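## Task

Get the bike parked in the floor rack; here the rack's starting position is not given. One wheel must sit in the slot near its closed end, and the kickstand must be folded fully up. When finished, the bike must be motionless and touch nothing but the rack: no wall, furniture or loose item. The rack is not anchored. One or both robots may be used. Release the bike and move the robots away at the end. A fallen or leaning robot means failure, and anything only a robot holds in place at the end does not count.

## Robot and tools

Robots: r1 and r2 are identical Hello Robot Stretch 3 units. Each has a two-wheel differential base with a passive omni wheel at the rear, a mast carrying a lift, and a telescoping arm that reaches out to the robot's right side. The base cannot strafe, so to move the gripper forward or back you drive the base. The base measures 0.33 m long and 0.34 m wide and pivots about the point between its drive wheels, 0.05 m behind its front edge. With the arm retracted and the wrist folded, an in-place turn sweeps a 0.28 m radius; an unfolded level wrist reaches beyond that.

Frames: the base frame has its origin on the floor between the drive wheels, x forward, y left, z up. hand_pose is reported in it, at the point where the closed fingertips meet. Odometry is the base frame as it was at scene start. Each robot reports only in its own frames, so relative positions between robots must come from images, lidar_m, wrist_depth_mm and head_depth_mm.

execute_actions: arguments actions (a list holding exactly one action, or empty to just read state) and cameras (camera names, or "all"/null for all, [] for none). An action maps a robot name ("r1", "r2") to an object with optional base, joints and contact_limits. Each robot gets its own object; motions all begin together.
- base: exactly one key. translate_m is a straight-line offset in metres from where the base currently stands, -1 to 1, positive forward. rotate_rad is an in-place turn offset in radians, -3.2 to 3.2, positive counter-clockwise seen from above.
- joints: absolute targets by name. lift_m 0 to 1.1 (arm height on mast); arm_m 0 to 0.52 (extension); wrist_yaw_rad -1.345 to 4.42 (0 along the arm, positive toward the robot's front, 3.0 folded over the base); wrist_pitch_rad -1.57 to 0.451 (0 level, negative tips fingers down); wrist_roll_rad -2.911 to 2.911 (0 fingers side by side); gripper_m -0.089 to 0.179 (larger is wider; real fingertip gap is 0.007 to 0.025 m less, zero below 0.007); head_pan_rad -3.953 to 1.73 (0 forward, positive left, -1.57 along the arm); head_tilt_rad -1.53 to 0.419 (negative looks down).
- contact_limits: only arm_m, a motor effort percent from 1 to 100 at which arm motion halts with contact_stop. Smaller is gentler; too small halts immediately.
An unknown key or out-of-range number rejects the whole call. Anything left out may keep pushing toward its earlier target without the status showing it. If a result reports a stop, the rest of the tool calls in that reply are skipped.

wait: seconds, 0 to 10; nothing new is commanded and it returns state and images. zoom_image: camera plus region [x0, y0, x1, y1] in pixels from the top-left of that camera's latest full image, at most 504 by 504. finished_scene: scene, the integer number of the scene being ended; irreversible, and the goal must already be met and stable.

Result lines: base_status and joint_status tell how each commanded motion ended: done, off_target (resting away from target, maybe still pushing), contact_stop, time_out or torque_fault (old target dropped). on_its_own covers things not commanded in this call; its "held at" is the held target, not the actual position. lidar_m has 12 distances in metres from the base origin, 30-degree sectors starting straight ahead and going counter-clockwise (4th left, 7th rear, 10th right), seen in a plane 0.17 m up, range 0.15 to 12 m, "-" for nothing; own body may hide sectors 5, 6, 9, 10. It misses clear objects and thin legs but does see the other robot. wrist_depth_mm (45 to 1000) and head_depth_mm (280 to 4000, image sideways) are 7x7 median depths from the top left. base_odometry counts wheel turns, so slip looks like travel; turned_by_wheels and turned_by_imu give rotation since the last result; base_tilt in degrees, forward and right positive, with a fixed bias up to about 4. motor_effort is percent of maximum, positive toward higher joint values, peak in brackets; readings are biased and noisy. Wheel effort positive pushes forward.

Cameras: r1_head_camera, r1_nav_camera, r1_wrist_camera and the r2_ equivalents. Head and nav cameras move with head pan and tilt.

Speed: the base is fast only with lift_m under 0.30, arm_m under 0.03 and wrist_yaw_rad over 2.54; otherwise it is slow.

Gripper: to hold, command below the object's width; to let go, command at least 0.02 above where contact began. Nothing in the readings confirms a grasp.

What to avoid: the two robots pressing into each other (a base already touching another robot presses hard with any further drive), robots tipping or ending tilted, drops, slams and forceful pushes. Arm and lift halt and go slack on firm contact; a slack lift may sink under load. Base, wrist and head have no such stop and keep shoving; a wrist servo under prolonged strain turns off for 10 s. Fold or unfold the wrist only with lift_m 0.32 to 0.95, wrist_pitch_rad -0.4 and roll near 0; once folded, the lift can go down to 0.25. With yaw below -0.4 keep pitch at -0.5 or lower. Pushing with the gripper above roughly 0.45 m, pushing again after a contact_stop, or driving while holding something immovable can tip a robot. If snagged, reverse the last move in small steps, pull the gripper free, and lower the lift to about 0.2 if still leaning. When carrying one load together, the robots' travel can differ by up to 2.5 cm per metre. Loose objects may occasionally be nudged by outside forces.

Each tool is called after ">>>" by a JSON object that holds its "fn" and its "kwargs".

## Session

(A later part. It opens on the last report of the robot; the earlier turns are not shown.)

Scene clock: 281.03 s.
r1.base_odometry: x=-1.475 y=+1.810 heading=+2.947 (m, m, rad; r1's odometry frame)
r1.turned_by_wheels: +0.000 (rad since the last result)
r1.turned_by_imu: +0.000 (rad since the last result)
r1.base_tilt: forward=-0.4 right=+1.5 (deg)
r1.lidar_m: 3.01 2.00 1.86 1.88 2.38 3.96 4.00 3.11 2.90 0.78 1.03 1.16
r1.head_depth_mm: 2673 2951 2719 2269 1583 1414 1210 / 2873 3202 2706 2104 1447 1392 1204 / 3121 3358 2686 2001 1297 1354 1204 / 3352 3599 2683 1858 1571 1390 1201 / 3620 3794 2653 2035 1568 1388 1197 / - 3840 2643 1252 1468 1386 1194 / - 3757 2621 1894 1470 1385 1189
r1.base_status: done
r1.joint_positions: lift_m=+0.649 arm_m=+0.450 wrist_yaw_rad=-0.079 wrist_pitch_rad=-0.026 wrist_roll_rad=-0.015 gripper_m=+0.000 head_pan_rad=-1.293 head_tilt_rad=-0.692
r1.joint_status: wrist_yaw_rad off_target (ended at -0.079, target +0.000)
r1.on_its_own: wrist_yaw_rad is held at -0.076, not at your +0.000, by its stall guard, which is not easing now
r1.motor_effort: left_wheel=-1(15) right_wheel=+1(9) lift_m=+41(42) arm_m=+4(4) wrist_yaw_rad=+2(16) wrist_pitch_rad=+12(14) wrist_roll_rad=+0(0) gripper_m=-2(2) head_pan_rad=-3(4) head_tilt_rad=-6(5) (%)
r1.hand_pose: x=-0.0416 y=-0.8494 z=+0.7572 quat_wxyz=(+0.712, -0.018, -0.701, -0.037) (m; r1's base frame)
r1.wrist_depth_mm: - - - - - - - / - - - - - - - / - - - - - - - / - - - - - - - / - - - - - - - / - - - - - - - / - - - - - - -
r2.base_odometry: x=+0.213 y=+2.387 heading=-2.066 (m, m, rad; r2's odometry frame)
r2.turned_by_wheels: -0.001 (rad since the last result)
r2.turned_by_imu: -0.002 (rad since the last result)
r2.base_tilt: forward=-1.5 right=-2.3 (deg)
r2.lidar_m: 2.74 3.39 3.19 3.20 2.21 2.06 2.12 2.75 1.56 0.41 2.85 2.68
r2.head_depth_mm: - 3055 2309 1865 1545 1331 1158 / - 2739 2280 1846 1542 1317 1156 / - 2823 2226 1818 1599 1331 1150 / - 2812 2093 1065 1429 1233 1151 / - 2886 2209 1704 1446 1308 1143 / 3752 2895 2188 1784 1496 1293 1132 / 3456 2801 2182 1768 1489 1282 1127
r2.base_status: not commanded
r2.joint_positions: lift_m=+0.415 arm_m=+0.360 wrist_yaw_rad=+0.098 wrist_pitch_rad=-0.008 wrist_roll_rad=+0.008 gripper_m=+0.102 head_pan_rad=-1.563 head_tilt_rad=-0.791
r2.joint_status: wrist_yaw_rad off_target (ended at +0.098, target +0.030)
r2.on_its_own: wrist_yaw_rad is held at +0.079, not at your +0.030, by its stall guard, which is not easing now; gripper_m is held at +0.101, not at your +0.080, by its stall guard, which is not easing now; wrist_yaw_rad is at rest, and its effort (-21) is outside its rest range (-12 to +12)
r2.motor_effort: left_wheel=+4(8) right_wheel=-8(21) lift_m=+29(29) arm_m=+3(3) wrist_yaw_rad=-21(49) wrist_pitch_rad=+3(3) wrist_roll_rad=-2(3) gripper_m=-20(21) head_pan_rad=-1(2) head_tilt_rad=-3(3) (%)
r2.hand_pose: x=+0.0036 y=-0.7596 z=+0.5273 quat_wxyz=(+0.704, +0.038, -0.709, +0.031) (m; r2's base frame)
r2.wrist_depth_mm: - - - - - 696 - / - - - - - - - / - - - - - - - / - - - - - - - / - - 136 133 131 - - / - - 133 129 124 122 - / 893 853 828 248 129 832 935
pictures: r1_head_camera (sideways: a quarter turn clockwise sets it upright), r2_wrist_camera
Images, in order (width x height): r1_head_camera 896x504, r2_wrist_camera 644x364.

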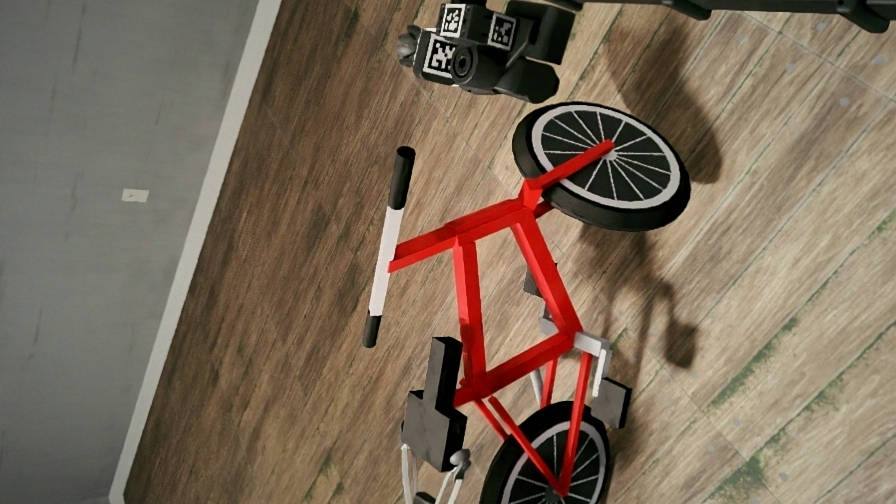

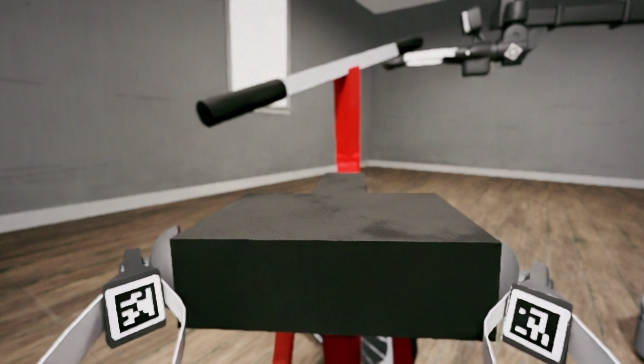

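>>> {"fn": "execute_actions", "kwargs": {"actions": [{"r2": {"base": {"translate_m": 0.12}}, "r1": {"joints": {"arm_m": 0.05, "head_pan_rad": -2.2, "head_tilt_rad": -0.8, "wrist_yaw_rad": 0.0}}}], "cameras": ["r1_head_camera", "r2_wrist_camera", "r2_head_camera"]}}

Scene clock: 319.03 s.
r1.base_odometry: x=-1.475 y=+1.810 heading=+2.947 (m, m, rad; r1's odometry frame)
r1.turned_by_wheels: +0.000 (rad since the last result)
r1.turned_by_imu: -0.001 (rad since the last result)
r1.base_tilt: forward=-0.4 right=+1.5 (deg)
r1.lidar_m: 3.00 2.00 1.86 1.88 2.38 3.96 4.03 3.13 2.90 0.83 1.05 1.20
r1.head_depth_mm: 2805 3041 2294 1846 1555 1325 1165 / 2750 2976 2280 1798 1543 1322 1163 / 2681 2882 2290 1718 1547 1320 1203 / 2640 2880 2265 1706 1538 1350 - / 2575 2849 2259 1823 1527 1368 - / 2537 2804 2248 1821 1536 1354 - / 2503 2735 2249 1815 1557 1399 1132
r1.base_status: not commanded
r1.joint_positions: lift_m=+0.649 arm_m=+0.050 wrist_yaw_rad=-0.001 wrist_pitch_rad=-0.026 wrist_roll_rad=-0.015 gripper_m=+0.000 head_pan_rad=-2.193 head_tilt_rad=-0.790
r1.joint_status: all done
r1.motor_effort: left_wheel=-1(1) right_wheel=+1(1) lift_m=+41(41) arm_m=-4(6) wrist_yaw_rad=+0(2) wrist_pitch_rad=+12(12) wrist_roll_rad=-1(0) gripper_m=-2(1) head_pan_rad=-3(42) head_tilt_rad=-6(22) (%)
r1.hand_pose: x=-0.0218 y=-0.4509 z=+0.7572 quat_wxyz=(+0.713, +0.009, -0.701, -0.010) (m; r1's base frame)
r1.wrist_depth_mm: - - - - - - - / - - - - - - - / - - - - - - - / - - - - - - - / - - - - - - - / - - - - - - - / 749 - 786 860 - - -
r2.base_odometry: x=+0.156 y=+2.281 heading=-2.066 (m, m, rad; r2's odometry frame)
r2.turned_by_wheels: +0.000 (rad since the last result)
r2.turned_by_imu: -0.002 (rad since the last result)
r2.base_tilt: forward=-1.3 right=-2.3 (deg)
r2.lidar_m: 2.62 3.36 3.15 3.23 2.32 2.17 2.24 2.89 0.44 0.43 2.74 2.57
r2.head_depth_mm: - 3019 2318 1865 1537 1331 1162 / - 3027 2278 1840 1533 1333 1159 / - 3031 2271 1770 1474 1198 1147 / - 2913 2184 1121 1425 1256 1144 / 3989 2914 2129 1785 1501 1298 1139 / 3713 2863 2207 1798 1505 1294 1133 / 3270 2842 2165 1780 1497 1290 1122
r2.base_status: done
r2.joint_positions: lift_m=+0.415 arm_m=+0.360 wrist_yaw_rad=+0.088 wrist_pitch_rad=-0.054 wrist_roll_rad=-0.064 gripper_m=+0.102 head_pan_rad=-1.563 head_tilt_rad=-0.791
r2.joint_status: not commanded
r2.on_its_own: wrist_yaw_rad is held at +0.079, not at your +0.030, by its stall guard, which is not easing now; gripper_m is held at +0.101, not at your +0.080, by its stall guard, which is not easing now
r2.motor_effort: left_wheel=-1(9) right_wheel=+2(24) lift_m=+29(29) arm_m=+3(3) wrist_yaw_rad=-10(43) wrist_pitch_rad=+18(20) wrist_roll_rad=+25(28) gripper_m=-18(23) head_pan_rad=-1(3) head_tilt_rad=-3(3) (%)
r2.hand_pose: x=+0.0010 y=-0.7584 z=+0.5157 quat_wxyz=(+0.729, +0.050, -0.682, +0.014) (m; r2's base frame)
r2.wrist_depth_mm: - - - - - - - / - - - - - - - / - - - - - - - / - - - 327 - - - / - - 173 146 129 - - / 958 - 131 127 124 122 - / 767 751 135 132 230 836 -
pictures: r1_head_camera (sideways: a quarter turn clockwise sets it upright), r2_head_camera (sideways: a quarter turn clockwise sets it upright), r2_wrist_camera
Images, in order (width x height): r1_head_camera 896x504, r2_head_camera 896x504, r2_wrist_camera 644x364.

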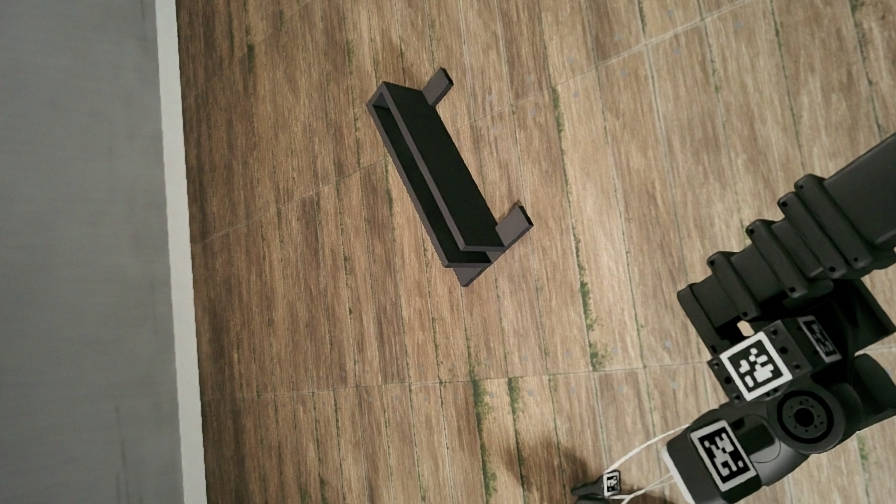

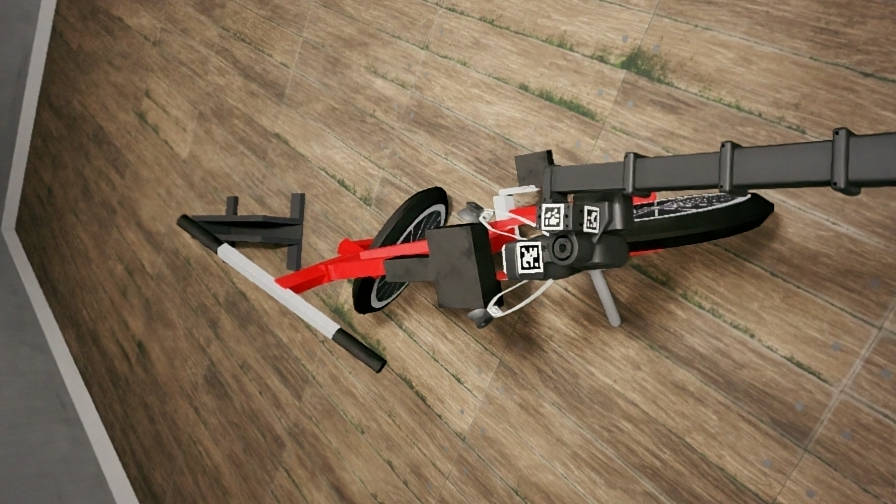

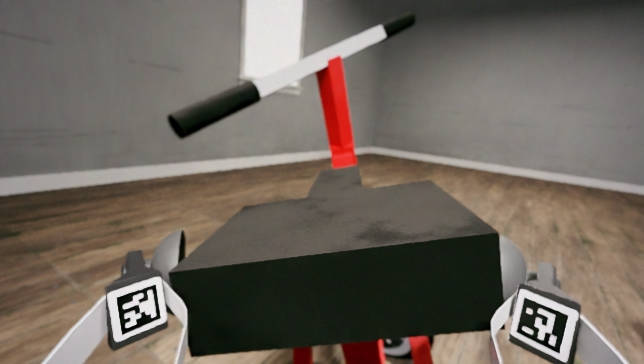

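>>> {"fn": "execute_actions", "kwargs": {"actions": [{"r2": {"joints": {"gripper_m": 0.179}}, "r1": {"base": {"rotate_rad": 0.35}}}], "cameras": []}}

>>> {"fn": "execute_actions", "kwargs": {"actions": [{"r2": {"joints": {"arm_m": 0.0, "wrist_pitch_rad": -0.4, "wrist_roll_rad": 0.0, "gripper_m": 0.04}}, "r1": {"base": {"translate_m": -0.9}, "joints": {"wrist_pitch_rad": -1.5, "wrist_roll_rad": 1.57, "gripper_m": 0.13, "lift_m": 0.5}}}], "cameras": []}}

>>> {"fn": "execute_actions", "kwargs": {"actions": [{"r2": {"joints": {"wrist_yaw_rad": 3.0}}, "r1": {"base": {"rotate_rad": -0.35}, "joints": {"head_pan_rad": -1.57, "head_tilt_rad": -1.0}}}], "cameras": ["r1_head_camera", "r1_wrist_camera"]}}

Scene clock: 352.30 s.
r1.base_odometry: x=-1.475 y=+1.810 heading=-2.986 (m, m, rad; r1's odometry frame)
r1.turned_by_wheels: +0.350 (rad since the last result)
r1.turned_by_imu: +0.344 (rad since the last result)
r1.base_tilt: forward=-0.3 right=+1.5 (deg)
r1.lidar_m: 2.19 1.86 1.86 2.11 3.54 3.95 3.42 2.91 0.92 0.83 1.07 3.98
r1.head_depth_mm: 2496 2796 2313 1859 1546 1326 1164 / 2547 2810 2282 1840 1551 1327 1165 / 2600 2834 2266 1836 1536 1325 1201 / 2635 2854 2275 1825 1544 1343 - / 2690 2874 2273 1829 1529 1375 - / 2707 2927 2231 1514 1428 1357 - / 2763 2932 2250 1720 1423 1398 1131
r1.base_status: done
r1.joint_positions: lift_m=+0.649 arm_m=+0.050 wrist_yaw_rad=-0.001 wrist_pitch_rad=-0.026 wrist_roll_rad=-0.015 gripper_m=+0.000 head_pan_rad=-2.193 head_tilt_rad=-0.790
r1.joint_status: not commanded
r1.motor_effort: left_wheel=-2(7) right_wheel=+2(4) lift_m=+41(41) arm_m=-4(4) wrist_yaw_rad=+1(0) wrist_pitch_rad=+12(12) wrist_roll_rad=+0(0) gripper_m=-3(2) head_pan_rad=-4(4) head_tilt_rad=-5(6) (%)
r1.hand_pose: x=-0.0218 y=-0.4509 z=+0.7572 quat_wxyz=(+0.713, +0.009, -0.701, -0.010) (m; r1's base frame)
r1.wrist_depth_mm: - - - - - - - / - - - - - - - / - - - - - - - / - - - - - - - / - - - - - - - / - - 933 - - - - / - - 923 - 763 - -
r2.base_odometry: x=+0.156 y=+2.281 heading=-2.066 (m, m, rad; r2's odometry frame)
r2.turned_by_wheels: +0.000 (rad since the last result)
r2.turned_by_imu: -0.001 (rad since the last result)
r2.base_tilt: forward=-1.4 right=-2.3 (deg)
r2.lidar_m: 2.63 3.33 3.13 3.21 2.33 2.17 2.23 2.88 0.44 0.43 2.74 2.58
r2.head_depth_mm: - 3030 2318 1856 1541 1325 1170 / - 3029 2272 1833 1547 1318 1155 / - 2953 2267 1774 1487 1203 1157 / - 2976 2141 1088 1412 1249 1145 / - 2922 2146 1791 1524 1311 1143 / 3637 2893 2190 1781 1498 1295 1134 / 3274 2838 2197 1790 1488 1284 1134
r2.base_status: not commanded
r2.joint_positions: lift_m=+0.415 arm_m=+0.360 wrist_yaw_rad=+0.083 wrist_pitch_rad=-0.021 wrist_roll_rad=-0.004 gripper_m=+0.179 head_pan_rad=-1.563 head_tilt_rad=-0.791
r2.joint_status: all done
r2.on_its_own: wrist_yaw_rad is held at +0.079, not at your +0.030, by its stall guard, which is not easing now
r2.motor_effort: left_wheel=+0(1) right_wheel=+1(3) lift_m=+29(29) arm_m=+3(3) wrist_yaw_rad=-4(9) wrist_pitch_rad=+7(18) wrist_roll_rad=+3(25) gripper_m=+0(84) head_pan_rad=-2(3) head_tilt_rad=-3(3) (%)
r2.hand_pose: x=-0.0004 y=-0.7596 z=+0.5240 quat_wxyz=(+0.709, +0.037, -0.704, +0.022) (m; r2's base frame)
r2.wrist_depth_mm: - - - - - - - / - - - - - - - / - - - - - - - / - - - - - - - / - - - 174 144 - - / - - 134 127 124 123 - / 872 826 133 130 127 832 -
pictures: none
No camera images: the call's "cameras" was empty. Leave "cameras" out to get every camera's image.

Scene clock: 362.37 s.
r1.base_odometry: x=-0.586 y=+1.949 heading=-2.986 (m, m, rad; r1's odometry frame)
r1.turned_by_wheels: +0.000 (rad since the last result)
r1.turned_by_imu: -0.006 (rad since the last result)
r1.base_tilt: forward=-0.5 right=+1.5 (deg)
r1.lidar_m: 2.91 2.47 2.47 2.80 3.32 3.30 2.71 2.30 2.30 2.60 1.10 1.54
r1.head_depth_mm: 1970 2221 2295 1850 1545 1330 1163 / 2006 2264 2286 1845 1545 1327 1165 / 2040 2297 2282 1840 1534 1301 1165 / 2062 2363 2253 1832 1536 1271 1201 / 2093 2391 2277 1821 1529 1255 - / 2128 2431 2241 1825 1527 1230 1178 / 2143 2475 2236 1809 1520 1264 1153
r1.base_status: done
r1.joint_positions: lift_m=+0.501 arm_m=+0.050 wrist_yaw_rad=-0.001 wrist_pitch_rad=-1.490 wrist_roll_rad=+1.564 gripper_m=+0.130 head_pan_rad=-2.193 head_tilt_rad=-0.790
r1.joint_status: all done
r1.motor_effort: left_wheel=-2(8) right_wheel=+2(2) lift_m=+9(40) arm_m=-4(4) wrist_yaw_rad=+1(2) wrist_pitch_rad=-5(11) wrist_roll_rad=+2(3) gripper_m=+1(80) head_pan_rad=-3(3) head_tilt_rad=-7(6) (%)
r1.hand_pose: x=-0.0215 y=-0.1918 z=+0.3822 quat_wxyz=(+0.002, +0.002, -0.735, -0.678) (m; r1's base frame)
r1.wrist_depth_mm: 413 534 523 509 - - - / 441 553 540 525 - - - / 466 568 560 546 - - - / 606 585 577 558 - - - / 636 619 591 572 568 - 537 / 660 644 625 599 583 571 547 / 679 672 646 636 600 587 571
r2.base_odometry: x=+0.156 y=+2.281 heading=-2.066 (m, m, rad; r2's odometry frame)
r2.turned_by_wheels: +0.000 (rad since the last result)
r2.turned_by_imu: -0.002 (rad since the last result)
r2.base_tilt: forward=-1.3 right=-2.3 (deg)
r2.lidar_m: 2.62 3.36 3.15 3.20 2.32 2.17 2.23 2.89 0.44 0.43 2.75 2.58
r2.head_depth_mm: - 2914 2333 1855 1546 1326 1166 / - 3027 2287 1838 1538 1325 1160 / - 2968 2263 1790 1471 1273 1156 / - 2927 2206 1119 1333 1264 1182 / - 2918 2172 1798 1505 1296 1145 / 3623 2872 2201 1782 1494 1288 1133 / 3283 2837 2192 1801 1485 1283 1134
r2.base_status: not commanded
r2.joint_positions: lift_m=+0.415 arm_m=+0.000 wrist_yaw_rad=+0.081 wrist_pitch_rad=-0.413 wrist_roll_rad=-0.004 gripper_m=+0.040 head_pan_rad=-1.563 head_tilt_rad=-0.791
r2.joint_status: all done
r2.on_its_own: wrist_yaw_rad is held at +0.079, not at your +0.030, by its stall guard, which is not easing now
r2.motor_effort: left_wheel=-1(0) right_wheel=+1(1) lift_m=+29(29) arm_m=-6(4) wrist_yaw_rad=-2(3) wrist_pitch_rad=+4(7) wrist_roll_rad=+3(3) gripper_m=+0(84) head_pan_rad=-3(3) head_tilt_rad=-3(3) (%)
r2.hand_pose: x=-0.0033 y=-0.3697 z=+0.4285 quat_wxyz=(+0.699, +0.173, -0.684, -0.117) (m; r2's base frame)
r2.wrist_depth_mm: - - - - - - - / - - - - - - - / - - - - - - - / - - - 954 502 - - / 799 806 808 791 470 810 813 / 660 667 675 663 - 671 684 / 567 577 568 574 548 580 584
pictures: none
No camera images: the call's "cameras" was empty. Leave "cameras" out to get every camera's image.

Scene clock: 364.83 s.
r1.base_odometry: x=-0.586 y=+1.949 heading=+2.947 (m, m, rad; r1's odometry frame)
r1.turned_by_wheels: -0.350 (rad since the last result)
r1.turned_by_imu: -0.345 (rad since the last result)
r1.base_tilt: forward=-0.4 right=+1.3 (deg)
r1.lidar_m: 4.02 2.67 2.47 2.50 3.14 3.32 3.36 2.48 2.30 2.32 1.14 1.10
r1.head_depth_mm: 2104 2091 1781 1565 1372 1224 1113 / 2186 2096 1766 1550 1326 1251 - / 2291 2074 1770 1552 1327 - - / 2357 2066 1762 1537 1328 1245 - / 2407 2071 1771 1536 1325 1221 1114 / 2474 2069 1765 1537 1365 1226 1111 / 2504 2055 1764 1529 1359 1219 1107
r1.base_status: done
r1.joint_positions: lift_m=+0.501 arm_m=+0.050 wrist_yaw_rad=-0.001 wrist_pitch_rad=-1.490 wrist_roll_rad=+1.564 gripper_m=+0.130 head_pan_rad=-1.577 head_tilt_rad=-0.988
r1.joint_status: all done
r1.motor_effort: left_wheel=+2(7) right_wheel=-2(5) lift_m=+9(9) arm_m=-4(4) wrist_yaw_rad=+2(1) wrist_pitch_rad=-5(5) wrist_roll_rad=+2(2) gripper_m=+2(0) head_pan_rad=+4(39) head_tilt_rad=-8(28) (%)
r1.hand_pose: x=-0.0215 y=-0.1917 z=+0.3822 quat_wxyz=(+0.002, +0.002, -0.735, -0.678) (m; r1's base frame)
r1.wrist_depth_mm: 471 538 531 512 - - - / 459 550 535 518 - - - / 459 575 555 538 - - - / 465 592 572 564 - - - / 476 602 596 575 566 - 536 / 480 595 618 594 592 570 557 / 692 664 638 622 606 586 567
r2.base_odometry: x=+0.156 y=+2.281 heading=-2.066 (m, m, rad; r2's odometry frame)
r2.turned_by_wheels: +0.000 (rad since the last result)
r2.turned_by_imu: +0.000 (rad since the last result)
r2.base_tilt: forward=-1.4 right=-2.3 (deg)
r2.lidar_m: 2.62 3.34 3.13 3.21 2.32 2.17 2.23 2.89 0.44 0.43 2.73 2.58
r2.head_depth_mm: - 3029 2286 1871 1550 1329 1163 / - 3030 2292 1834 1542 1320 1160 / - 2962 2255 1774 1452 1275 1150 / - 2940 2187 1117 1329 1247 1143 / - 2885 2147 1794 1507 1303 1158 / 3600 2930 2200 1775 1500 1300 1139 / 3274 2866 2188 1787 1483 1290 1132
r2.base_status: not commanded
r2.joint_positions: lift_m=+0.415 arm_m=+0.000 wrist_yaw_rad=+2.997 wrist_pitch_rad=-0.413 wrist_roll_rad=-0.004 gripper_m=+0.040 head_pan_rad=-1.563 head_tilt_rad=-0.791
r2.joint_status: all done
r2.motor_effort: left_wheel=+0(0) right_wheel=+1(1) lift_m=+29(29) arm_m=-5(6) wrist_yaw_rad=+3(6) wrist_pitch_rad=+4(4) wrist_roll_rad=+2(2) gripper_m=+0(0) head_pan_rad=-2(3) head_tilt_rad=-3(3) (%)
r2.hand_pose: x=+0.0112 y=+0.0773 z=+0.4285 quat_wxyz=(+0.195, +0.699, +0.095, +0.681) (m; r2's base frame)
r2.wrist_depth_mm: - - - - - - - / - - - - - - - / - - - - - - - / - - - - - - - / 795 806 - 805 826 826 830 / 665 665 - 671 - 680 666 / 573 574 - 575 564 579 579
pictures: r1_head_camera (sideways: a quarter turn clockwise sets it upright), r1_wrist_camera
Images, in order (width x height): r1_head_camera 896x504, r1_wrist_camera 644x364.

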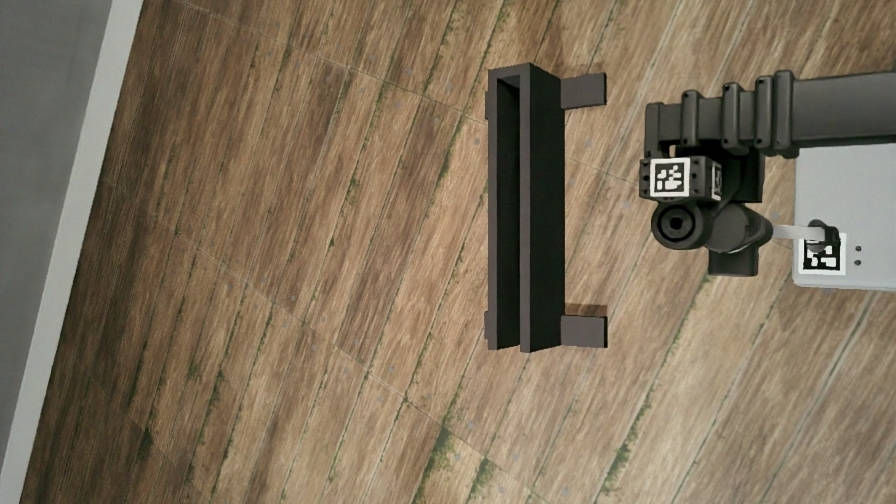

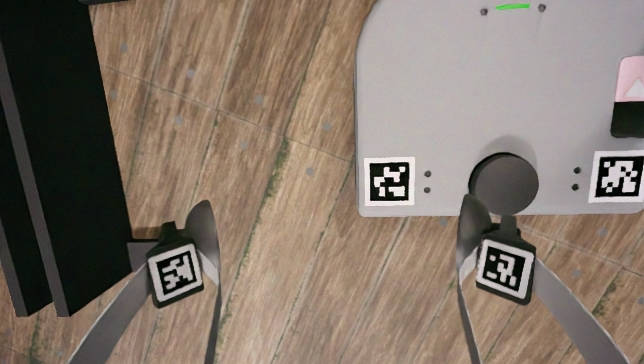

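>>> {"fn": "execute_actions", "kwargs": {"actions": [{"r1": {"joints": {"arm_m": 0.5}, "base": {"translate_m": -0.03}}, "r2": {"joints": {"lift_m": 0.28}}}], "cameras": ["r1_head_camera", "r1_wrist_camera"]}}

Scene clock: 379.47 s.
r1.base_odometry: x=-0.557 y=+1.943 heading=+2.947 (m, m, rad; r1's odometry frame)
r1.turned_by_wheels: +0.000 (rad since the last result)
r1.turned_by_imu: -0.001 (rad since the last result)
r1.base_tilt: forward=-0.5 right=+1.5 (deg)
r1.lidar_m: 2.43 2.68 2.48 2.51 3.16 3.28 3.33 2.47 2.29 2.31 2.90 1.13
r1.head_depth_mm: 2084 2093 1782 1555 1375 1230 1114 / 2180 2090 1766 1547 1350 1247 - / 2274 2086 - 1546 1328 1227 - / 2347 2073 1813 1544 1322 1226 - / 2399 2072 1769 1544 1320 1226 1109 / 2446 2075 1761 1542 1364 1226 1108 / 2510 2058 1757 1534 1360 1219 1112
r1.base_status: done
r1.joint_positions: lift_m=+0.501 arm_m=+0.500 wrist_yaw_rad=-0.001 wrist_pitch_rad=-1.491 wrist_roll_rad=+1.565 gripper_m=+0.130 head_pan_rad=-1.577 head_tilt_rad=-0.988
r1.joint_status: all done
r1.motor_effort: left_wheel=+3(5) right_wheel=-2(5) lift_m=+9(9) arm_m=+4(4) wrist_yaw_rad=+1(1) wrist_pitch_rad=-5(5) wrist_roll_rad=+2(2) gripper_m=-1(1) head_pan_rad=+4(4) head_tilt_rad=-8(8) (%)
r1.hand_pose: x=-0.0215 y=-0.6408 z=+0.3822 quat_wxyz=(+0.002, +0.001, -0.735, -0.678) (m; r1's base frame)
r1.wrist_depth_mm: 541 535 527 485 498 486 475 / 566 557 540 464 506 506 491 / 587 568 558 420 533 516 501 / 602 582 569 549 545 531 518 / 642 603 600 565 567 547 539 / 667 643 623 572 577 574 550 / 681 662 628 625 611 595 567
r2.base_odometry: x=+0.156 y=+2.281 heading=-2.066 (m, m, rad; r2's odometry frame)
r2.turned_by_wheels: +0.000 (rad since the last result)
r2.turned_by_imu: -0.001 (rad since the last result)
r2.base_tilt: forward=-1.4 right=-2.3 (deg)
r2.lidar_m: 2.62 3.34 3.14 3.22 2.32 2.16 2.23 2.88 0.44 0.43 2.74 2.57
r2.head_depth_mm: - 3060 2317 1873 1542 1324 1160 / - 3053 2280 1825 1556 1323 1156 / - 2913 2240 1765 1468 1272 1151 / - 2839 2156 1118 1329 1257 1152 / - 2893 2189 1784 1516 1302 1144 / 3637 2835 2182 1783 1500 1286 1138 / 3274 2843 2167 1767 1486 1289 1128
r2.base_status: not commanded
r2.joint_positions: lift_m=+0.280 arm_m=+0.000 wrist_yaw_rad=+2.997 wrist_pitch_rad=-0.414 wrist_roll_rad=-0.004 gripper_m=+0.040 head_pan_rad=-1.563 head_tilt_rad=-0.791
r2.joint_status: all done
r2.motor_effort: left_wheel=-1(1) right_wheel=+1(0) lift_m=+18(31) arm_m=-5(5) wrist_yaw_rad=+3(4) wrist_pitch_rad=+5(4) wrist_roll_rad=+2(2) gripper_m=+0(1) head_pan_rad=-2(2) head_tilt_rad=-3(3) (%)
r2.hand_pose: x=+0.0112 y=+0.0772 z=+0.2940 quat_wxyz=(+0.195, +0.699, +0.095, +0.681) (m; r2's base frame)
r2.wrist_depth_mm: - - - - - - - / - - - - - - - / - - - - - - - / 758 754 758 771 768 773 770 / 601 601 - 604 626 615 621 / 504 504 - 527 - 512 514 / 441 - - - 426 441 444
pictures: r1_head_camera (sideways: a quarter turn clockwise sets it upright), r1_wrist_camera
Images, in order (width x height): r1_head_camera 896x504, r1_wrist_camera 644x364.

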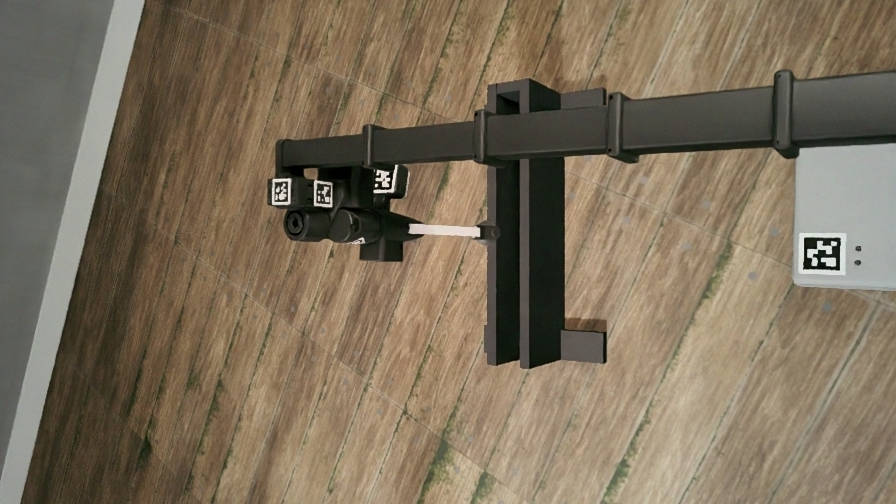

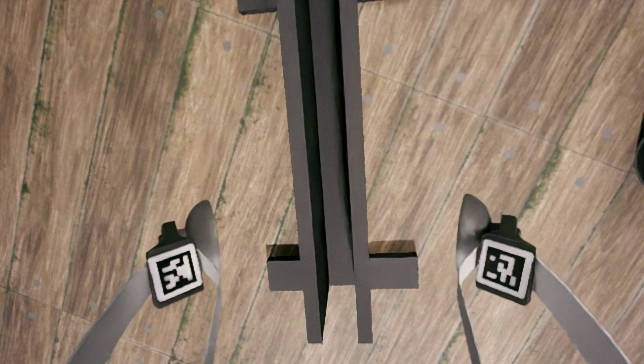

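>>> {"fn": "execute_actions", "kwargs": {"actions": [{"r1": {"joints": {"arm_m": 0.52, "lift_m": 0.21}}, "r2": {"base": {"translate_m": 0.7}}}], "cameras": ["r1_head_camera", "r1_wrist_camera"]}}

Scene clock: 396.13 s.
r1.base_odometry: x=-0.557 y=+1.943 heading=+2.947 (m, m, rad; r1's odometry frame)
r1.turned_by_wheels: +0.000 (rad since the last result)
r1.turned_by_imu: -0.001 (rad since the last result)
r1.base_tilt: forward=-0.4 right=+1.5 (deg)
r1.lidar_m: 4.03 2.68 2.48 2.51 3.15 3.26 3.34 2.47 2.28 2.30 2.92 1.13
r1.head_depth_mm: 2109 2092 1773 1553 1369 1234 1114 / 2200 2088 1780 1539 1331 1228 1147 / 2289 2069 1769 1573 1328 1241 - / 2355 2063 1768 1574 1321 1227 - / 2399 2077 1778 1544 1318 1229 1115 / 2462 2062 1757 1545 1364 1225 1113 / 2484 2062 1762 1541 1366 1221 1109
r1.base_status: not commanded
r1.joint_positions: lift_m=+0.211 arm_m=+0.520 wrist_yaw_rad=-0.001 wrist_pitch_rad=-1.487 wrist_roll_rad=+1.565 gripper_m=+0.130 head_pan_rad=-1.577 head_tilt_rad=-0.988
r1.joint_status: all done
r1.motor_effort: left_wheel=+2(3) right_wheel=-2(2) lift_m=+3(10) arm_m=+3(4) wrist_yaw_rad=+1(1) wrist_pitch_rad=-6(6) wrist_roll_rad=+2(2) gripper_m=-6(7) head_pan_rad=+4(4) head_tilt_rad=-7(7) (%)
r1.hand_pose: x=-0.0215 y=-0.6618 z=+0.0925 quat_wxyz=(+0.002, +0.001, -0.736, -0.677) (m; r1's base frame)
r1.wrist_depth_mm: 255 249 93 231 85 222 219 / 263 257 94 238 88 230 226 / 273 267 97 244 91 237 234 / 283 276 99 252 94 246 239 / 296 287 103 261 97 250 248 / 305 298 106 270 100 267 256 / 318 310 111 265 104 272 267
r2.base_odometry: x=-0.176 y=+1.665 heading=-2.066 (m, m, rad; r2's odometry frame)
r2.turned_by_wheels: +0.000 (rad since the last result)
r2.turned_by_imu: -0.002 (rad since the last result)
r2.base_tilt: forward=-1.5 right=-2.3 (deg)
r2.lidar_m: 1.98 2.57 2.85 2.90 2.99 2.80 2.84 0.90 1.04 3.00 2.07 1.94
r2.head_depth_mm: - 2955 2278 1807 1553 1336 1161 / - 3016 2260 1837 1538 1320 1157 / - 2908 2299 1836 1534 1317 1146 / 3836 2953 2233 1815 1522 1307 1151 / 3295 2935 2214 1804 1509 1300 1140 / 2812 2881 2188 1792 1499 1292 1138 / 2457 2622 2183 1750 1488 1287 1131
r2.base_status: done
r2.joint_positions: lift_m=+0.280 arm_m=+0.000 wrist_yaw_rad=+2.998 wrist_pitch_rad=-0.414 wrist_roll_rad=-0.004 gripper_m=+0.040 head_pan_rad=-1.563 head_tilt_rad=-0.791
r2.joint_status: not commanded
r2.motor_effort: left_wheel=-1(6) right_wheel=+1(8) lift_m=+19(19) arm_m=-5(5) wrist_yaw_rad=+3(4) wrist_pitch_rad=+5(5) wrist_roll_rad=+2(2) gripper_m=+1(0) head_pan_rad=-3(2) head_tilt_rad=-3(3) (%)
r2.hand_pose: x=+0.0110 y=+0.0773 z=+0.2940 quat_wxyz=(+0.195, +0.699, +0.096, +0.681) (m; r2's base frame)
r2.wrist_depth_mm: - - - - - - - / - - - - - - - / - - - - - - - / 742 763 762 767 760 774 774 / 602 606 - 607 627 624 620 / 501 507 - 524 - 510 513 / 445 - - - 425 434 445
pictures: r1_head_camera (sideways: a quarter turn clockwise sets it upright), r1_wrist_camera
Images, in order (width x height): r1_head_camera 896x504, r1_wrist_camera 644x364.

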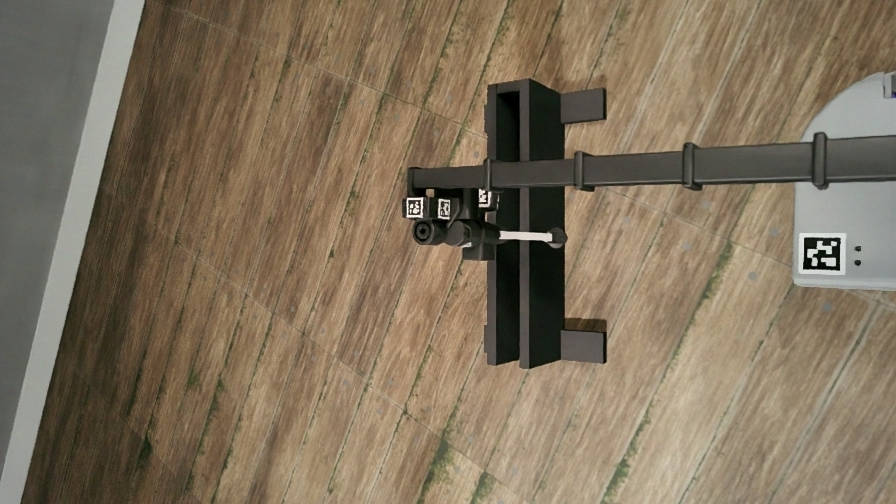

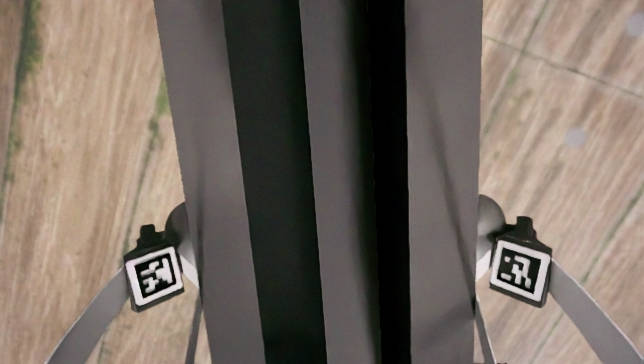

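>>> {"fn": "execute_actions", "kwargs": {"actions": [{"r1": {"joints": {"lift_m": 0.23}}, "r2": {"base": {"rotate_rad": -1.57}}}], "cameras": []}}

>>> {"fn": "execute_actions", "kwargs": {"actions": [{"r1": {"joints": {"gripper_m": 0.03}}, "r2": {"base": {"translate_m": 1.0}}}], "cameras": []}}

>>> {"fn": "execute_actions", "kwargs": {"actions": [{"r1": {"joints": {"lift_m": 0.3}}}], "cameras": ["r1_head_camera", "r1_wrist_camera", "r2_head_camera"]}}

Scene clock: 406.30 s.
r1.base_odometry: x=-0.557 y=+1.943 heading=+2.947 (m, m, rad; r1's odometry frame)
r1.turned_by_wheels: +0.000 (rad since the last result)
r1.turned_by_imu: +0.000 (rad since the last result)
r1.base_tilt: forward=-0.4 right=+1.4 (deg)
r1.lidar_m: 4.03 2.69 2.48 2.52 3.17 3.28 3.32 2.47 2.28 2.31 2.91 1.13
r1.head_depth_mm: 2100 2085 1769 1541 1369 1232 1115 / 2181 2078 1766 1546 1326 1228 1142 / 2283 2088 1767 1579 1326 1233 - / 2323 2072 1773 1553 1318 1229 - / 2416 2067 1762 1544 1321 1228 1108 / 2457 2064 1755 1534 1366 1228 1111 / 2488 2065 1754 1531 1360 1225 1108
r1.base_status: not commanded
r1.joint_positions: lift_m=+0.229 arm_m=+0.520 wrist_yaw_rad=-0.001 wrist_pitch_rad=-1.489 wrist_roll_rad=+1.565 gripper_m=+0.130 head_pan_rad=-1.577 head_tilt_rad=-0.988
r1.joint_status: all done
r1.motor_effort: left_wheel=+2(3) right_wheel=-1(3) lift_m=+41(42) arm_m=+3(3) wrist_yaw_rad=+0(2) wrist_pitch_rad=-5(8) wrist_roll_rad=+2(2) gripper_m=+0(7) head_pan_rad=+4(4) head_tilt_rad=-8(7) (%)
r1.hand_pose: x=-0.0215 y=-0.6612 z=+0.1105 quat_wxyz=(+0.002, +0.001, -0.735, -0.678) (m; r1's base frame)
r1.wrist_depth_mm: 271 265 107 246 100 241 236 / 281 273 109 254 104 248 242 / 293 283 114 263 107 257 250 / 302 294 117 269 111 263 256 / 314 303 121 278 114 269 264 / 323 319 125 289 118 284 275 / 341 330 131 277 123 293 282
r2.base_odometry: x=-0.176 y=+1.665 heading=+2.647 (m, m, rad; r2's odometry frame)
r2.turned_by_wheels: -1.570 (rad since the last result)
r2.turned_by_imu: -1.571 (rad since the last result)
r2.base_tilt: forward=-1.5 right=-2.3 (deg)
r2.lidar_m: 2.97 2.06 1.94 1.98 2.58 2.85 2.91 3.00 2.80 2.88 0.90 1.04
r2.head_depth_mm: 2420 2663 2312 1845 1558 1334 1163 / 2595 2773 2269 1834 1540 1317 1158 / 2657 2836 2230 1833 1527 1311 1147 / 2797 2927 2207 1795 1511 1315 1148 / 2925 2929 2228 1806 1514 1294 1151 / 3072 2892 2169 1786 1497 1295 1126 / 3327 2846 2171 1777 1464 1285 1133
r2.base_status: done
r2.joint_positions: lift_m=+0.280 arm_m=+0.000 wrist_yaw_rad=+2.998 wrist_pitch_rad=-0.414 wrist_roll_rad=-0.004 gripper_m=+0.040 head_pan_rad=-1.563 head_tilt_rad=-0.791
r2.joint_status: not commanded
r2.motor_effort: left_wheel=+2(8) right_wheel=-3(8) lift_m=+19(19) arm_m=-6(6) wrist_yaw_rad=+3(3) wrist_pitch_rad=+5(5) wrist_roll_rad=+2(2) gripper_m=+0(0) head_pan_rad=-3(3) head_tilt_rad=-3(3) (%)
r2.hand_pose: x=+0.0110 y=+0.0772 z=+0.2939 quat_wxyz=(+0.195, +0.699, +0.096, +0.681) (m; r2's base frame)
r2.wrist_depth_mm: - - - - - - - / - - - - - - - / - - - - - - - / 759 746 761 772 773 760 772 / 602 602 - 611 621 619 612 / 504 502 - 520 - 512 512 / 441 - - - 426 438 440
pictures: none
No camera images: the call's "cameras" was empty. Leave "cameras" out to get every camera's image.

Scene clock: 411.47 s.
r1.base_odometry: x=-0.557 y=+1.943 heading=+2.947 (m, m, rad; r1's odometry frame)
r1.turned_by_wheels: +0.000 (rad since the last result)
r1.turned_by_imu: -0.001 (rad since the last result)
r1.base_tilt: forward=-0.5 right=+1.3 (deg)
r1.lidar_m: 4.04 2.69 2.47 2.51 3.15 3.28 3.32 2.46 2.28 2.30 1.85 1.13
r1.head_depth_mm: 2107 2090 1779 1548 1372 1229 1119 / 2190 2075 1773 1548 1327 1234 1145 / 2293 2066 1782 1578 1325 1227 - / 2344 2074 1772 1557 1329 1228 - / 2413 2066 1770 1537 1326 1228 1112 / 2465 2073 1759 1544 1359 1221 1115 / 2510 2065 1767 1529 1362 1225 1112
r1.base_status: not commanded
r1.joint_positions: lift_m=+0.230 arm_m=+0.520 wrist_yaw_rad=+0.001 wrist_pitch_rad=-1.498 wrist_roll_rad=+1.565 gripper_m=+0.048 head_pan_rad=-1.577 head_tilt_rad=-0.988
r1.joint_status: gripper_m off_target (ended at +0.048, target +0.030)
r1.on_its_own: gripper_m is held at +0.047, not at your +0.030, by its stall guard, which is still easing
r1.motor_effort: left_wheel=+1(3) right_wheel=+0(2) lift_m=+28(41) arm_m=+3(3) wrist_yaw_rad=-2(0) wrist_pitch_rad=-1(5) wrist_roll_rad=+2(2) gripper_m=-28(99) head_pan_rad=+4(4) head_tilt_rad=-7(8) (%)
r1.hand_pose: x=-0.0215 y=-0.6589 z=+0.1113 quat_wxyz=(+0.003, +0.002, -0.732, -0.681) (m; r1's base frame)
r1.wrist_depth_mm: 271 267 110 248 104 244 239 / 285 277 112 257 108 252 247 / 292 285 117 266 111 259 253 / 303 296 121 271 115 266 262 / 315 307 124 281 118 273 270 / 327 321 129 292 123 288 278 / 343 329 133 294 128 300 287
r2.base_odometry: x=-1.057 y=+2.140 heading=+2.647 (m, m, rad; r2's odometry frame)
r2.turned_by_wheels: +0.000 (rad since the last result)
r2.turned_by_imu: -0.002 (rad since the last result)
r2.base_tilt: forward=-1.3 right=-2.3 (deg)
r2.lidar_m: 2.31 1.60 1.51 1.54 1.99 3.75 3.84 3.44 0.76 0.63 0.69 1.46
r2.head_depth_mm: 2805 2997 2315 1853 1365 1327 1163 / 2891 3002 2297 1854 1243 1324 1160 / 3107 2992 2282 1825 1281 1302 1156 / 3227 2897 2243 1808 1260 1312 1140 / 3401 2913 2226 1719 1451 1303 1149 / 3509 2858 2196 1744 1185 1290 1131 / 3643 2812 2175 1759 1487 1276 1129
r2.base_status: done
r2.joint_positions: lift_m=+0.280 arm_m=+0.000 wrist_yaw_rad=+2.998 wrist_pitch_rad=-0.414 wrist_roll_rad=-0.004 gripper_m=+0.040 head_pan_rad=-1.563 head_tilt_rad=-0.791
r2.joint_status: not commanded
r2.motor_effort: left_wheel=+2(8) right_wheel=-3(6) lift_m=+19(19) arm_m=-6(5) wrist_yaw_rad=+2(2) wrist_pitch_rad=+5(4) wrist_roll_rad=+2(2) gripper_m=+0(0) head_pan_rad=-2(2) head_tilt_rad=-3(4) (%)
r2.hand_pose: x=+0.0110 y=+0.0772 z=+0.2939 quat_wxyz=(+0.195, +0.699, +0.096, +0.681) (m; r2's base frame)
r2.wrist_depth_mm: - - - - - - - / - - - - - - - / - - - - - - - / 757 741 766 752 763 764 781 / 601 603 - 609 626 619 616 / 505 505 - 525 - 521 518 / 445 - - - 423 438 440
pictures: none
No camera images: the call's "cameras" was empty. Leave "cameras" out to get every camera's image.

Scene clock: 412.93 s.
r1.base_odometry: x=-0.557 y=+1.943 heading=+2.947 (m, m, rad; r1's odometry frame)
r1.turned_by_wheels: +0.000 (rad since the last result)
r1.turned_by_imu: +0.000 (rad since the last result)
r1.base_tilt: forward=-0.5 right=+1.4 (deg)
r1.lidar_m: 4.01 2.69 2.48 2.51 3.16 3.29 3.32 2.47 0.63 0.60 0.63 1.13
r1.head_depth_mm: 2116 2083 1773 1542 1371 1230 1118 / 2187 2087 1779 1542 1319 1231 1141 / 2290 2072 1770 1410 1322 1224 - / 2359 2072 1764 1528 1322 1229 - / 2403 2070 1754 1543 1322 1225 1117 / 2461 2063 1767 1540 1343 1223 1110 / 2501 2060 1746 1535 1367 1222 1106
r1.base_status: not commanded
r1.joint_positions: lift_m=+0.299 arm_m=+0.520 wrist_yaw_rad=+0.001 wrist_pitch_rad=-1.494 wrist_roll_rad=+1.566 gripper_m=+0.054 head_pan_rad=-1.577 head_tilt_rad=-0.989
r1.joint_status: all done
r1.on_its_own: gripper_m is held at +0.053, not at your +0.030, by its stall guard, which is not easing now
r1.motor_effort: left_wheel=+2(6) right_wheel=-1(5) lift_m=+48(53) arm_m=+2(3) wrist_yaw_rad=-1(1) wrist_pitch_rad=-3(8) wrist_roll_rad=+1(2) gripper_m=-20(28) head_pan_rad=+3(3) head_tilt_rad=-8(7) (%)
r1.hand_pose: x=-0.0215 y=-0.6602 z=+0.1802 quat_wxyz=(+0.002, +0.002, -0.734, -0.680) (m; r1's base frame)
r1.wrist_depth_mm: 338 331 135 288 134 301 298 / 350 343 136 290 139 312 304 / 364 356 136 288 132 323 315 / 379 368 136 289 132 333 325 / 391 381 136 288 133 341 337 / 402 396 137 291 133 359 346 / 423 410 393 293 133 372 354
r2.base_odometry: x=-1.057 y=+2.140 heading=+2.647 (m, m, rad; r2's odometry frame)
r2.turned_by_wheels: +0.000 (rad since the last result)
r2.turned_by_imu: +0.000 (rad since the last result)
r2.base_tilt: forward=-1.5 right=-2.3 (deg)
r2.lidar_m: 2.31 1.60 1.51 1.54 2.00 3.74 3.84 3.46 0.76 0.63 0.69 1.26
r2.head_depth_mm: 2818 3019 2334 1836 1355 1324 1167 / 2929 3057 2268 1837 1235 1327 1156 / 3062 3008 2253 1826 1285 1294 1150 / 3290 2908 2214 1811 1263 1313 1142 / 3411 2903 2253 1711 1447 1304 1138 / 3581 2883 2187 1736 1187 1306 1134 / 3656 2819 2178 1757 1480 1267 1127
r2.base_status: not commanded
r2.joint_positions: lift_m=+0.280 arm_m=+0.000 wrist_yaw_rad=+2.998 wrist_pitch_rad=-0.414 wrist_roll_rad=-0.004 gripper_m=+0.040 head_pan_rad=-1.563 head_tilt_rad=-0.791
r2.joint_status: not commanded
r2.motor_effort: left_wheel=+2(2) right_wheel=-2(2) lift_m=+19(19) arm_m=-6(5) wrist_yaw_rad=+3(2) wrist_pitch_rad=+5(5) wrist_roll_rad=+2(2) gripper_m=+0(0) head_pan_rad=-1(2) head_tilt_rad=-3(3) (%)
r2.hand_pose: x=+0.0110 y=+0.0772 z=+0.2939 quat_wxyz=(+0.195, +0.699, +0.096, +0.681) (m; r2's base frame)
r2.wrist_depth_mm: - - - - - - - / - - - - - - - / - - - - - - - / 749 758 747 768 770 760 775 / 601 603 - 617 623 620 618 / 498 503 - 529 - 510 520 / 444 - - - 423 442 439
pictures: r1_head_camera (sideways: a quarter turn clockwise sets it upright), r1_wrist_camera, r2_head_camera (sideways: a quarter turn clockwise sets it upright)
Images, in order (width x height): r1_head_camera 896x504, r1_wrist_camera 644x364, r2_head_camera 896x504.

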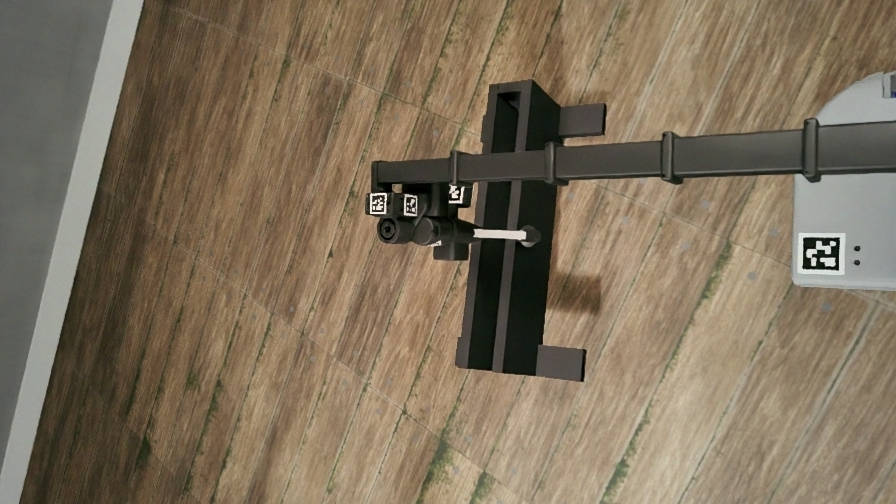

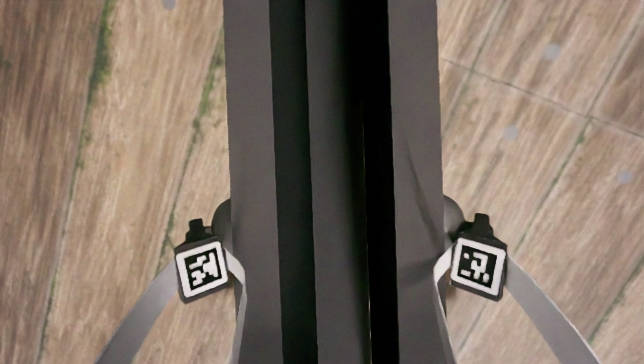

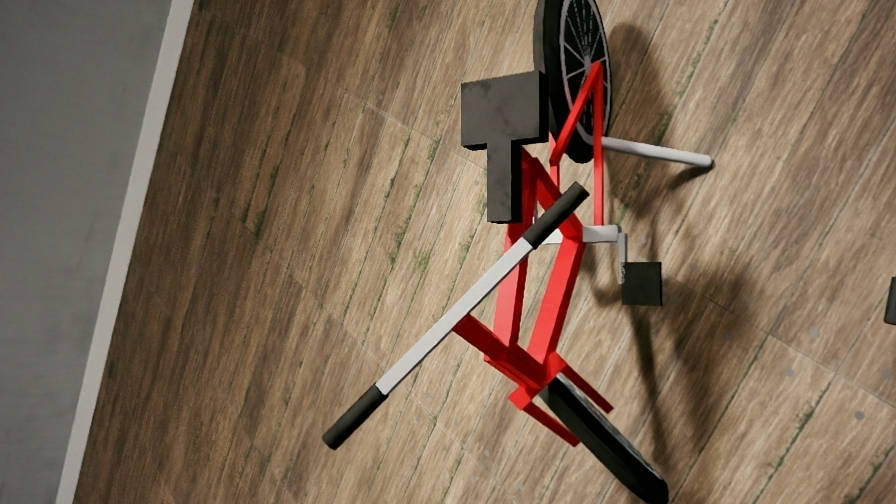

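>>> {"fn": "execute_actions", "kwargs": {"actions": [{"r1": {"joints": {"lift_m": 0.245}}}], "cameras": []}}

>>> {"fn": "execute_actions", "kwargs": {"actions": [{"r1": {"joints": {"arm_m": 0.2}}}], "cameras": ["r1_head_camera", "r1_nav_camera"]}}

Scene clock: 443.47 s.
r1.base_odometry: x=-0.557 y=+1.943 heading=+2.947 (m, m, rad; r1's odometry frame)
r1.turned_by_wheels: +0.000 (rad since the last result)
r1.turned_by_imu: +0.000 (rad since the last result)
r1.base_tilt: forward=-0.4 right=+1.5 (deg)
r1.lidar_m: 4.04 2.67 2.48 2.51 3.17 3.28 3.31 2.47 2.28 2.31 1.85 1.13
r1.head_depth_mm: 2100 2087 1782 1545 1371 1229 1114 / 2197 2083 1757 1551 1338 1227 1148 / 2275 2074 1771 1568 1340 1228 - / 2363 2069 1764 1543 1321 1226 - / 2402 2071 1765 1542 1323 1222 1111 / 2459 2071 1757 1535 1365 1223 1112 / 2490 2051 1752 1534 1365 1224 1107
r1.base_status: not commanded
r1.joint_positions: lift_m=+0.246 arm_m=+0.520 wrist_yaw_rad=+0.001 wrist_pitch_rad=-1.494 wrist_roll_rad=+1.566 gripper_m=+0.054 head_pan_rad=-1.577 head_tilt_rad=-0.989
r1.joint_status: all done
r1.on_its_own: gripper_m is held at +0.053, not at your +0.030, by its stall guard, which is not easing now
r1.motor_effort: left_wheel=+2(2) right_wheel=-1(1) lift_m=+15(45) arm_m=+2(2) wrist_yaw_rad=+0(2) wrist_pitch_rad=-3(3) wrist_roll_rad=+1(1) gripper_m=-19(19) head_pan_rad=+4(4) head_tilt_rad=-7(8) (%)
r1.hand_pose: x=-0.0215 y=-0.6602 z=+0.1269 quat_wxyz=(+0.002, +0.002, -0.734, -0.680) (m; r1's base frame)
r1.wrist_depth_mm: 283 280 121 261 115 255 252 / 296 291 126 267 119 263 257 / 305 297 128 275 123 271 266 / 317 308 133 286 127 280 275 / 328 320 137 294 131 287 282 / 341 333 143 302 136 303 292 / 359 347 332 307 141 310 303
r2.base_odometry: x=-1.057 y=+2.140 heading=+2.647 (m, m, rad; r2's odometry frame)
r2.turned_by_wheels: +0.000 (rad since the last result)
r2.turned_by_imu: -0.001 (rad since the last result)
r2.base_tilt: forward=-1.4 right=-2.3 (deg)
r2.lidar_m: 2.31 1.60 1.50 1.53 2.01 3.73 3.81 3.46 0.76 0.63 0.69 4.98
r2.head_depth_mm: 2786 2960 2318 1855 1348 1323 1160 / 2972 3043 2273 1854 1245 1319 1164 / 3094 3012 2252 1833 1272 1302 1160 / 3275 2918 2241 1811 1260 1306 1149 / 3409 2897 2216 1713 1438 1295 1142 / 3647 2851 2228 1728 1195 1305 1135 / 3674 2844 2165 1775 1488 1260 1135
r2.base_status: not commanded
r2.joint_positions: lift_m=+0.280 arm_m=+0.000 wrist_yaw_rad=+2.998 wrist_pitch_rad=-0.414 wrist_roll_rad=-0.004 gripper_m=+0.040 head_pan_rad=-1.563 head_tilt_rad=-0.791
r2.joint_status: not commanded
r2.motor_effort: left_wheel=+2(1) right_wheel=-3(2) lift_m=+19(19) arm_m=-6(6) wrist_yaw_rad=+3(3) wrist_pitch_rad=+4(5) wrist_roll_rad=+2(2) gripper_m=-1(0) head_pan_rad=-3(3) head_tilt_rad=-3(3) (%)
r2.hand_pose: x=+0.0110 y=+0.0772 z=+0.2939 quat_wxyz=(+0.195, +0.699, +0.096, +0.681) (m; r2's base frame)
r2.wrist_depth_mm: - - - - - - - / - - - - - - - / - - - - - - - / 753 757 756 753 760 771 790 / 604 599 - 613 623 612 616 / 502 505 - 522 - 512 514 / 448 - - - 423 443 443
pictures: none
No camera images: the call's "cameras" was empty. Leave "cameras" out to get every camera's image.

Scene clock: 447.03 s.
r1.base_odometry: x=-0.557 y=+1.943 heading=+2.947 (m, m, rad; r1's odometry frame)
r1.turned_by_wheels: +0.000 (rad since the last result)
r1.turned_by_imu: +0.000 (rad since the last result)
r1.base_tilt: forward=-0.5 right=+1.4 (deg)
r1.lidar_m: 4.02 2.68 2.48 2.51 3.16 3.28 3.33 2.47 2.28 2.32 1.86 1.13
r1.head_depth_mm: 2110 2084 1781 1552 1370 1213 1114 / 2191 2090 1771 1556 1368 1160 1141 / 2283 2075 1771 1548 1392 1172 - / 2347 2069 1772 1545 1362 1177 - / 2406 2069 1767 1542 1365 1173 1113 / 2458 2059 1771 1534 1360 1204 1111 / 2486 2056 1754 1534 1357 1223 1106
r1.base_status: not commanded
r1.joint_positions: lift_m=+0.246 arm_m=+0.200 wrist_yaw_rad=+0.002 wrist_pitch_rad=-1.494 wrist_roll_rad=+1.566 gripper_m=+0.054 head_pan_rad=-1.577 head_tilt_rad=-0.989
r1.joint_status: all done
r1.on_its_own: gripper_m is held at +0.053, not at your +0.030, by its stall guard, which is not easing now
r1.motor_effort: left_wheel=+2(2) right_wheel=-2(1) lift_m=+15(16) arm_m=-4(4) wrist_yaw_rad=-2(1) wrist_pitch_rad=-3(3) wrist_roll_rad=+1(1) gripper_m=-19(19) head_pan_rad=+4(4) head_tilt_rad=-6(8) (%)
r1.hand_pose: x=-0.0215 y=-0.3408 z=+0.1269 quat_wxyz=(+0.002, +0.002, -0.734, -0.680) (m; r1's base frame)
r1.wrist_depth_mm: 286 280 122 260 116 255 - / 296 288 125 267 119 265 - / 304 300 129 276 123 272 - / 320 310 133 285 127 284 - / 331 322 137 295 131 292 - / 344 335 143 305 136 303 - / 363 348 338 304 141 311 303
r2.base_odometry: x=-1.057 y=+2.140 heading=+2.647 (m, m, rad; r2's odometry frame)
r2.turned_by_wheels: +0.000 (rad since the last result)
r2.turned_by_imu: -0.001 (rad since the last result)
r2.base_tilt: forward=-1.5 right=-2.3 (deg)
r2.lidar_m: 2.31 1.60 1.51 1.54 1.99 3.73 3.83 3.42 0.76 0.63 0.69 5.00
r2.head_depth_mm: 2855 2976 2285 1858 1344 1320 1157 / 2954 2987 2295 1826 1235 1318 1152 / 3063 2949 2258 1835 1282 1296 1153 / 3239 2923 2259 1826 1260 1311 1154 / 3372 2866 2231 1717 1443 1307 1142 / 3483 2852 2198 1742 1193 1287 1131 / 3644 2828 2140 1765 1497 1266 1127
r2.base_status: not commanded
r2.joint_positions: lift_m=+0.280 arm_m=+0.000 wrist_yaw_rad=+2.998 wrist_pitch_rad=-0.414 wrist_roll_rad=-0.004 gripper_m=+0.040 head_pan_rad=-1.563 head_tilt_rad=-0.791
r2.joint_status: not commanded
r2.motor_effort: left_wheel=+2(2) right_wheel=-3(2) lift_m=+18(19) arm_m=-6(6) wrist_yaw_rad=+2(3) wrist_pitch_rad=+5(5) wrist_roll_rad=+2(2) gripper_m=+0(0) head_pan_rad=-3(2) head_tilt_rad=-3(4) (%)
r2.hand_pose: x=+0.0110 y=+0.0772 z=+0.2939 quat_wxyz=(+0.195, +0.699, +0.096, +0.681) (m; r2's base frame)
r2.wrist_depth_mm: - - - - - - - / - - - - - - - / - - - - - - - / 745 750 759 763 774 773 787 / 602 602 - 605 625 605 626 / 501 505 - 529 - 507 513 / 446 - - - 424 441 440
pictures: r1_head_camera (sideways: a quarter turn clockwise sets it upright), r1_nav_camera (sideways: a quarter turn counterclockwise sets it upright)
Images, in order (width x height): r1_head_camera 896x504, r1_nav_camera 672x504.

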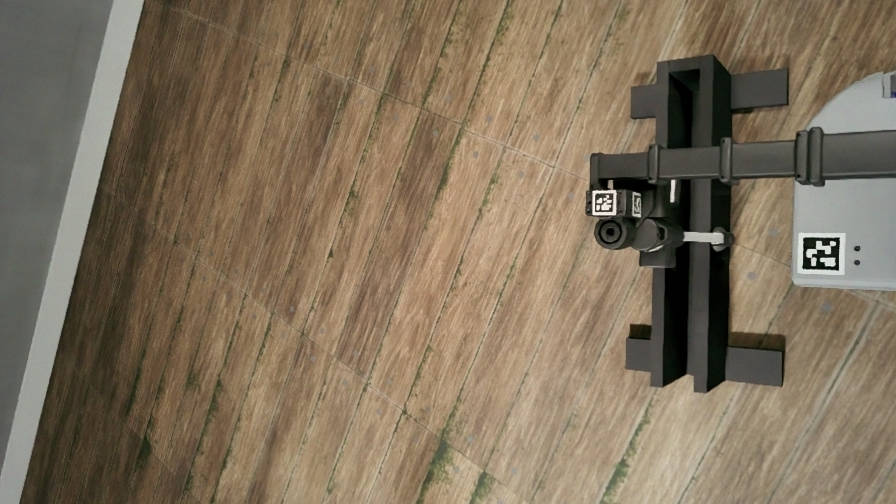

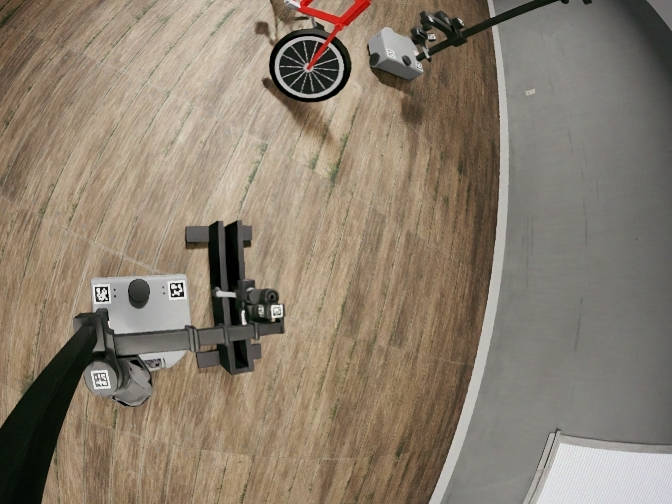

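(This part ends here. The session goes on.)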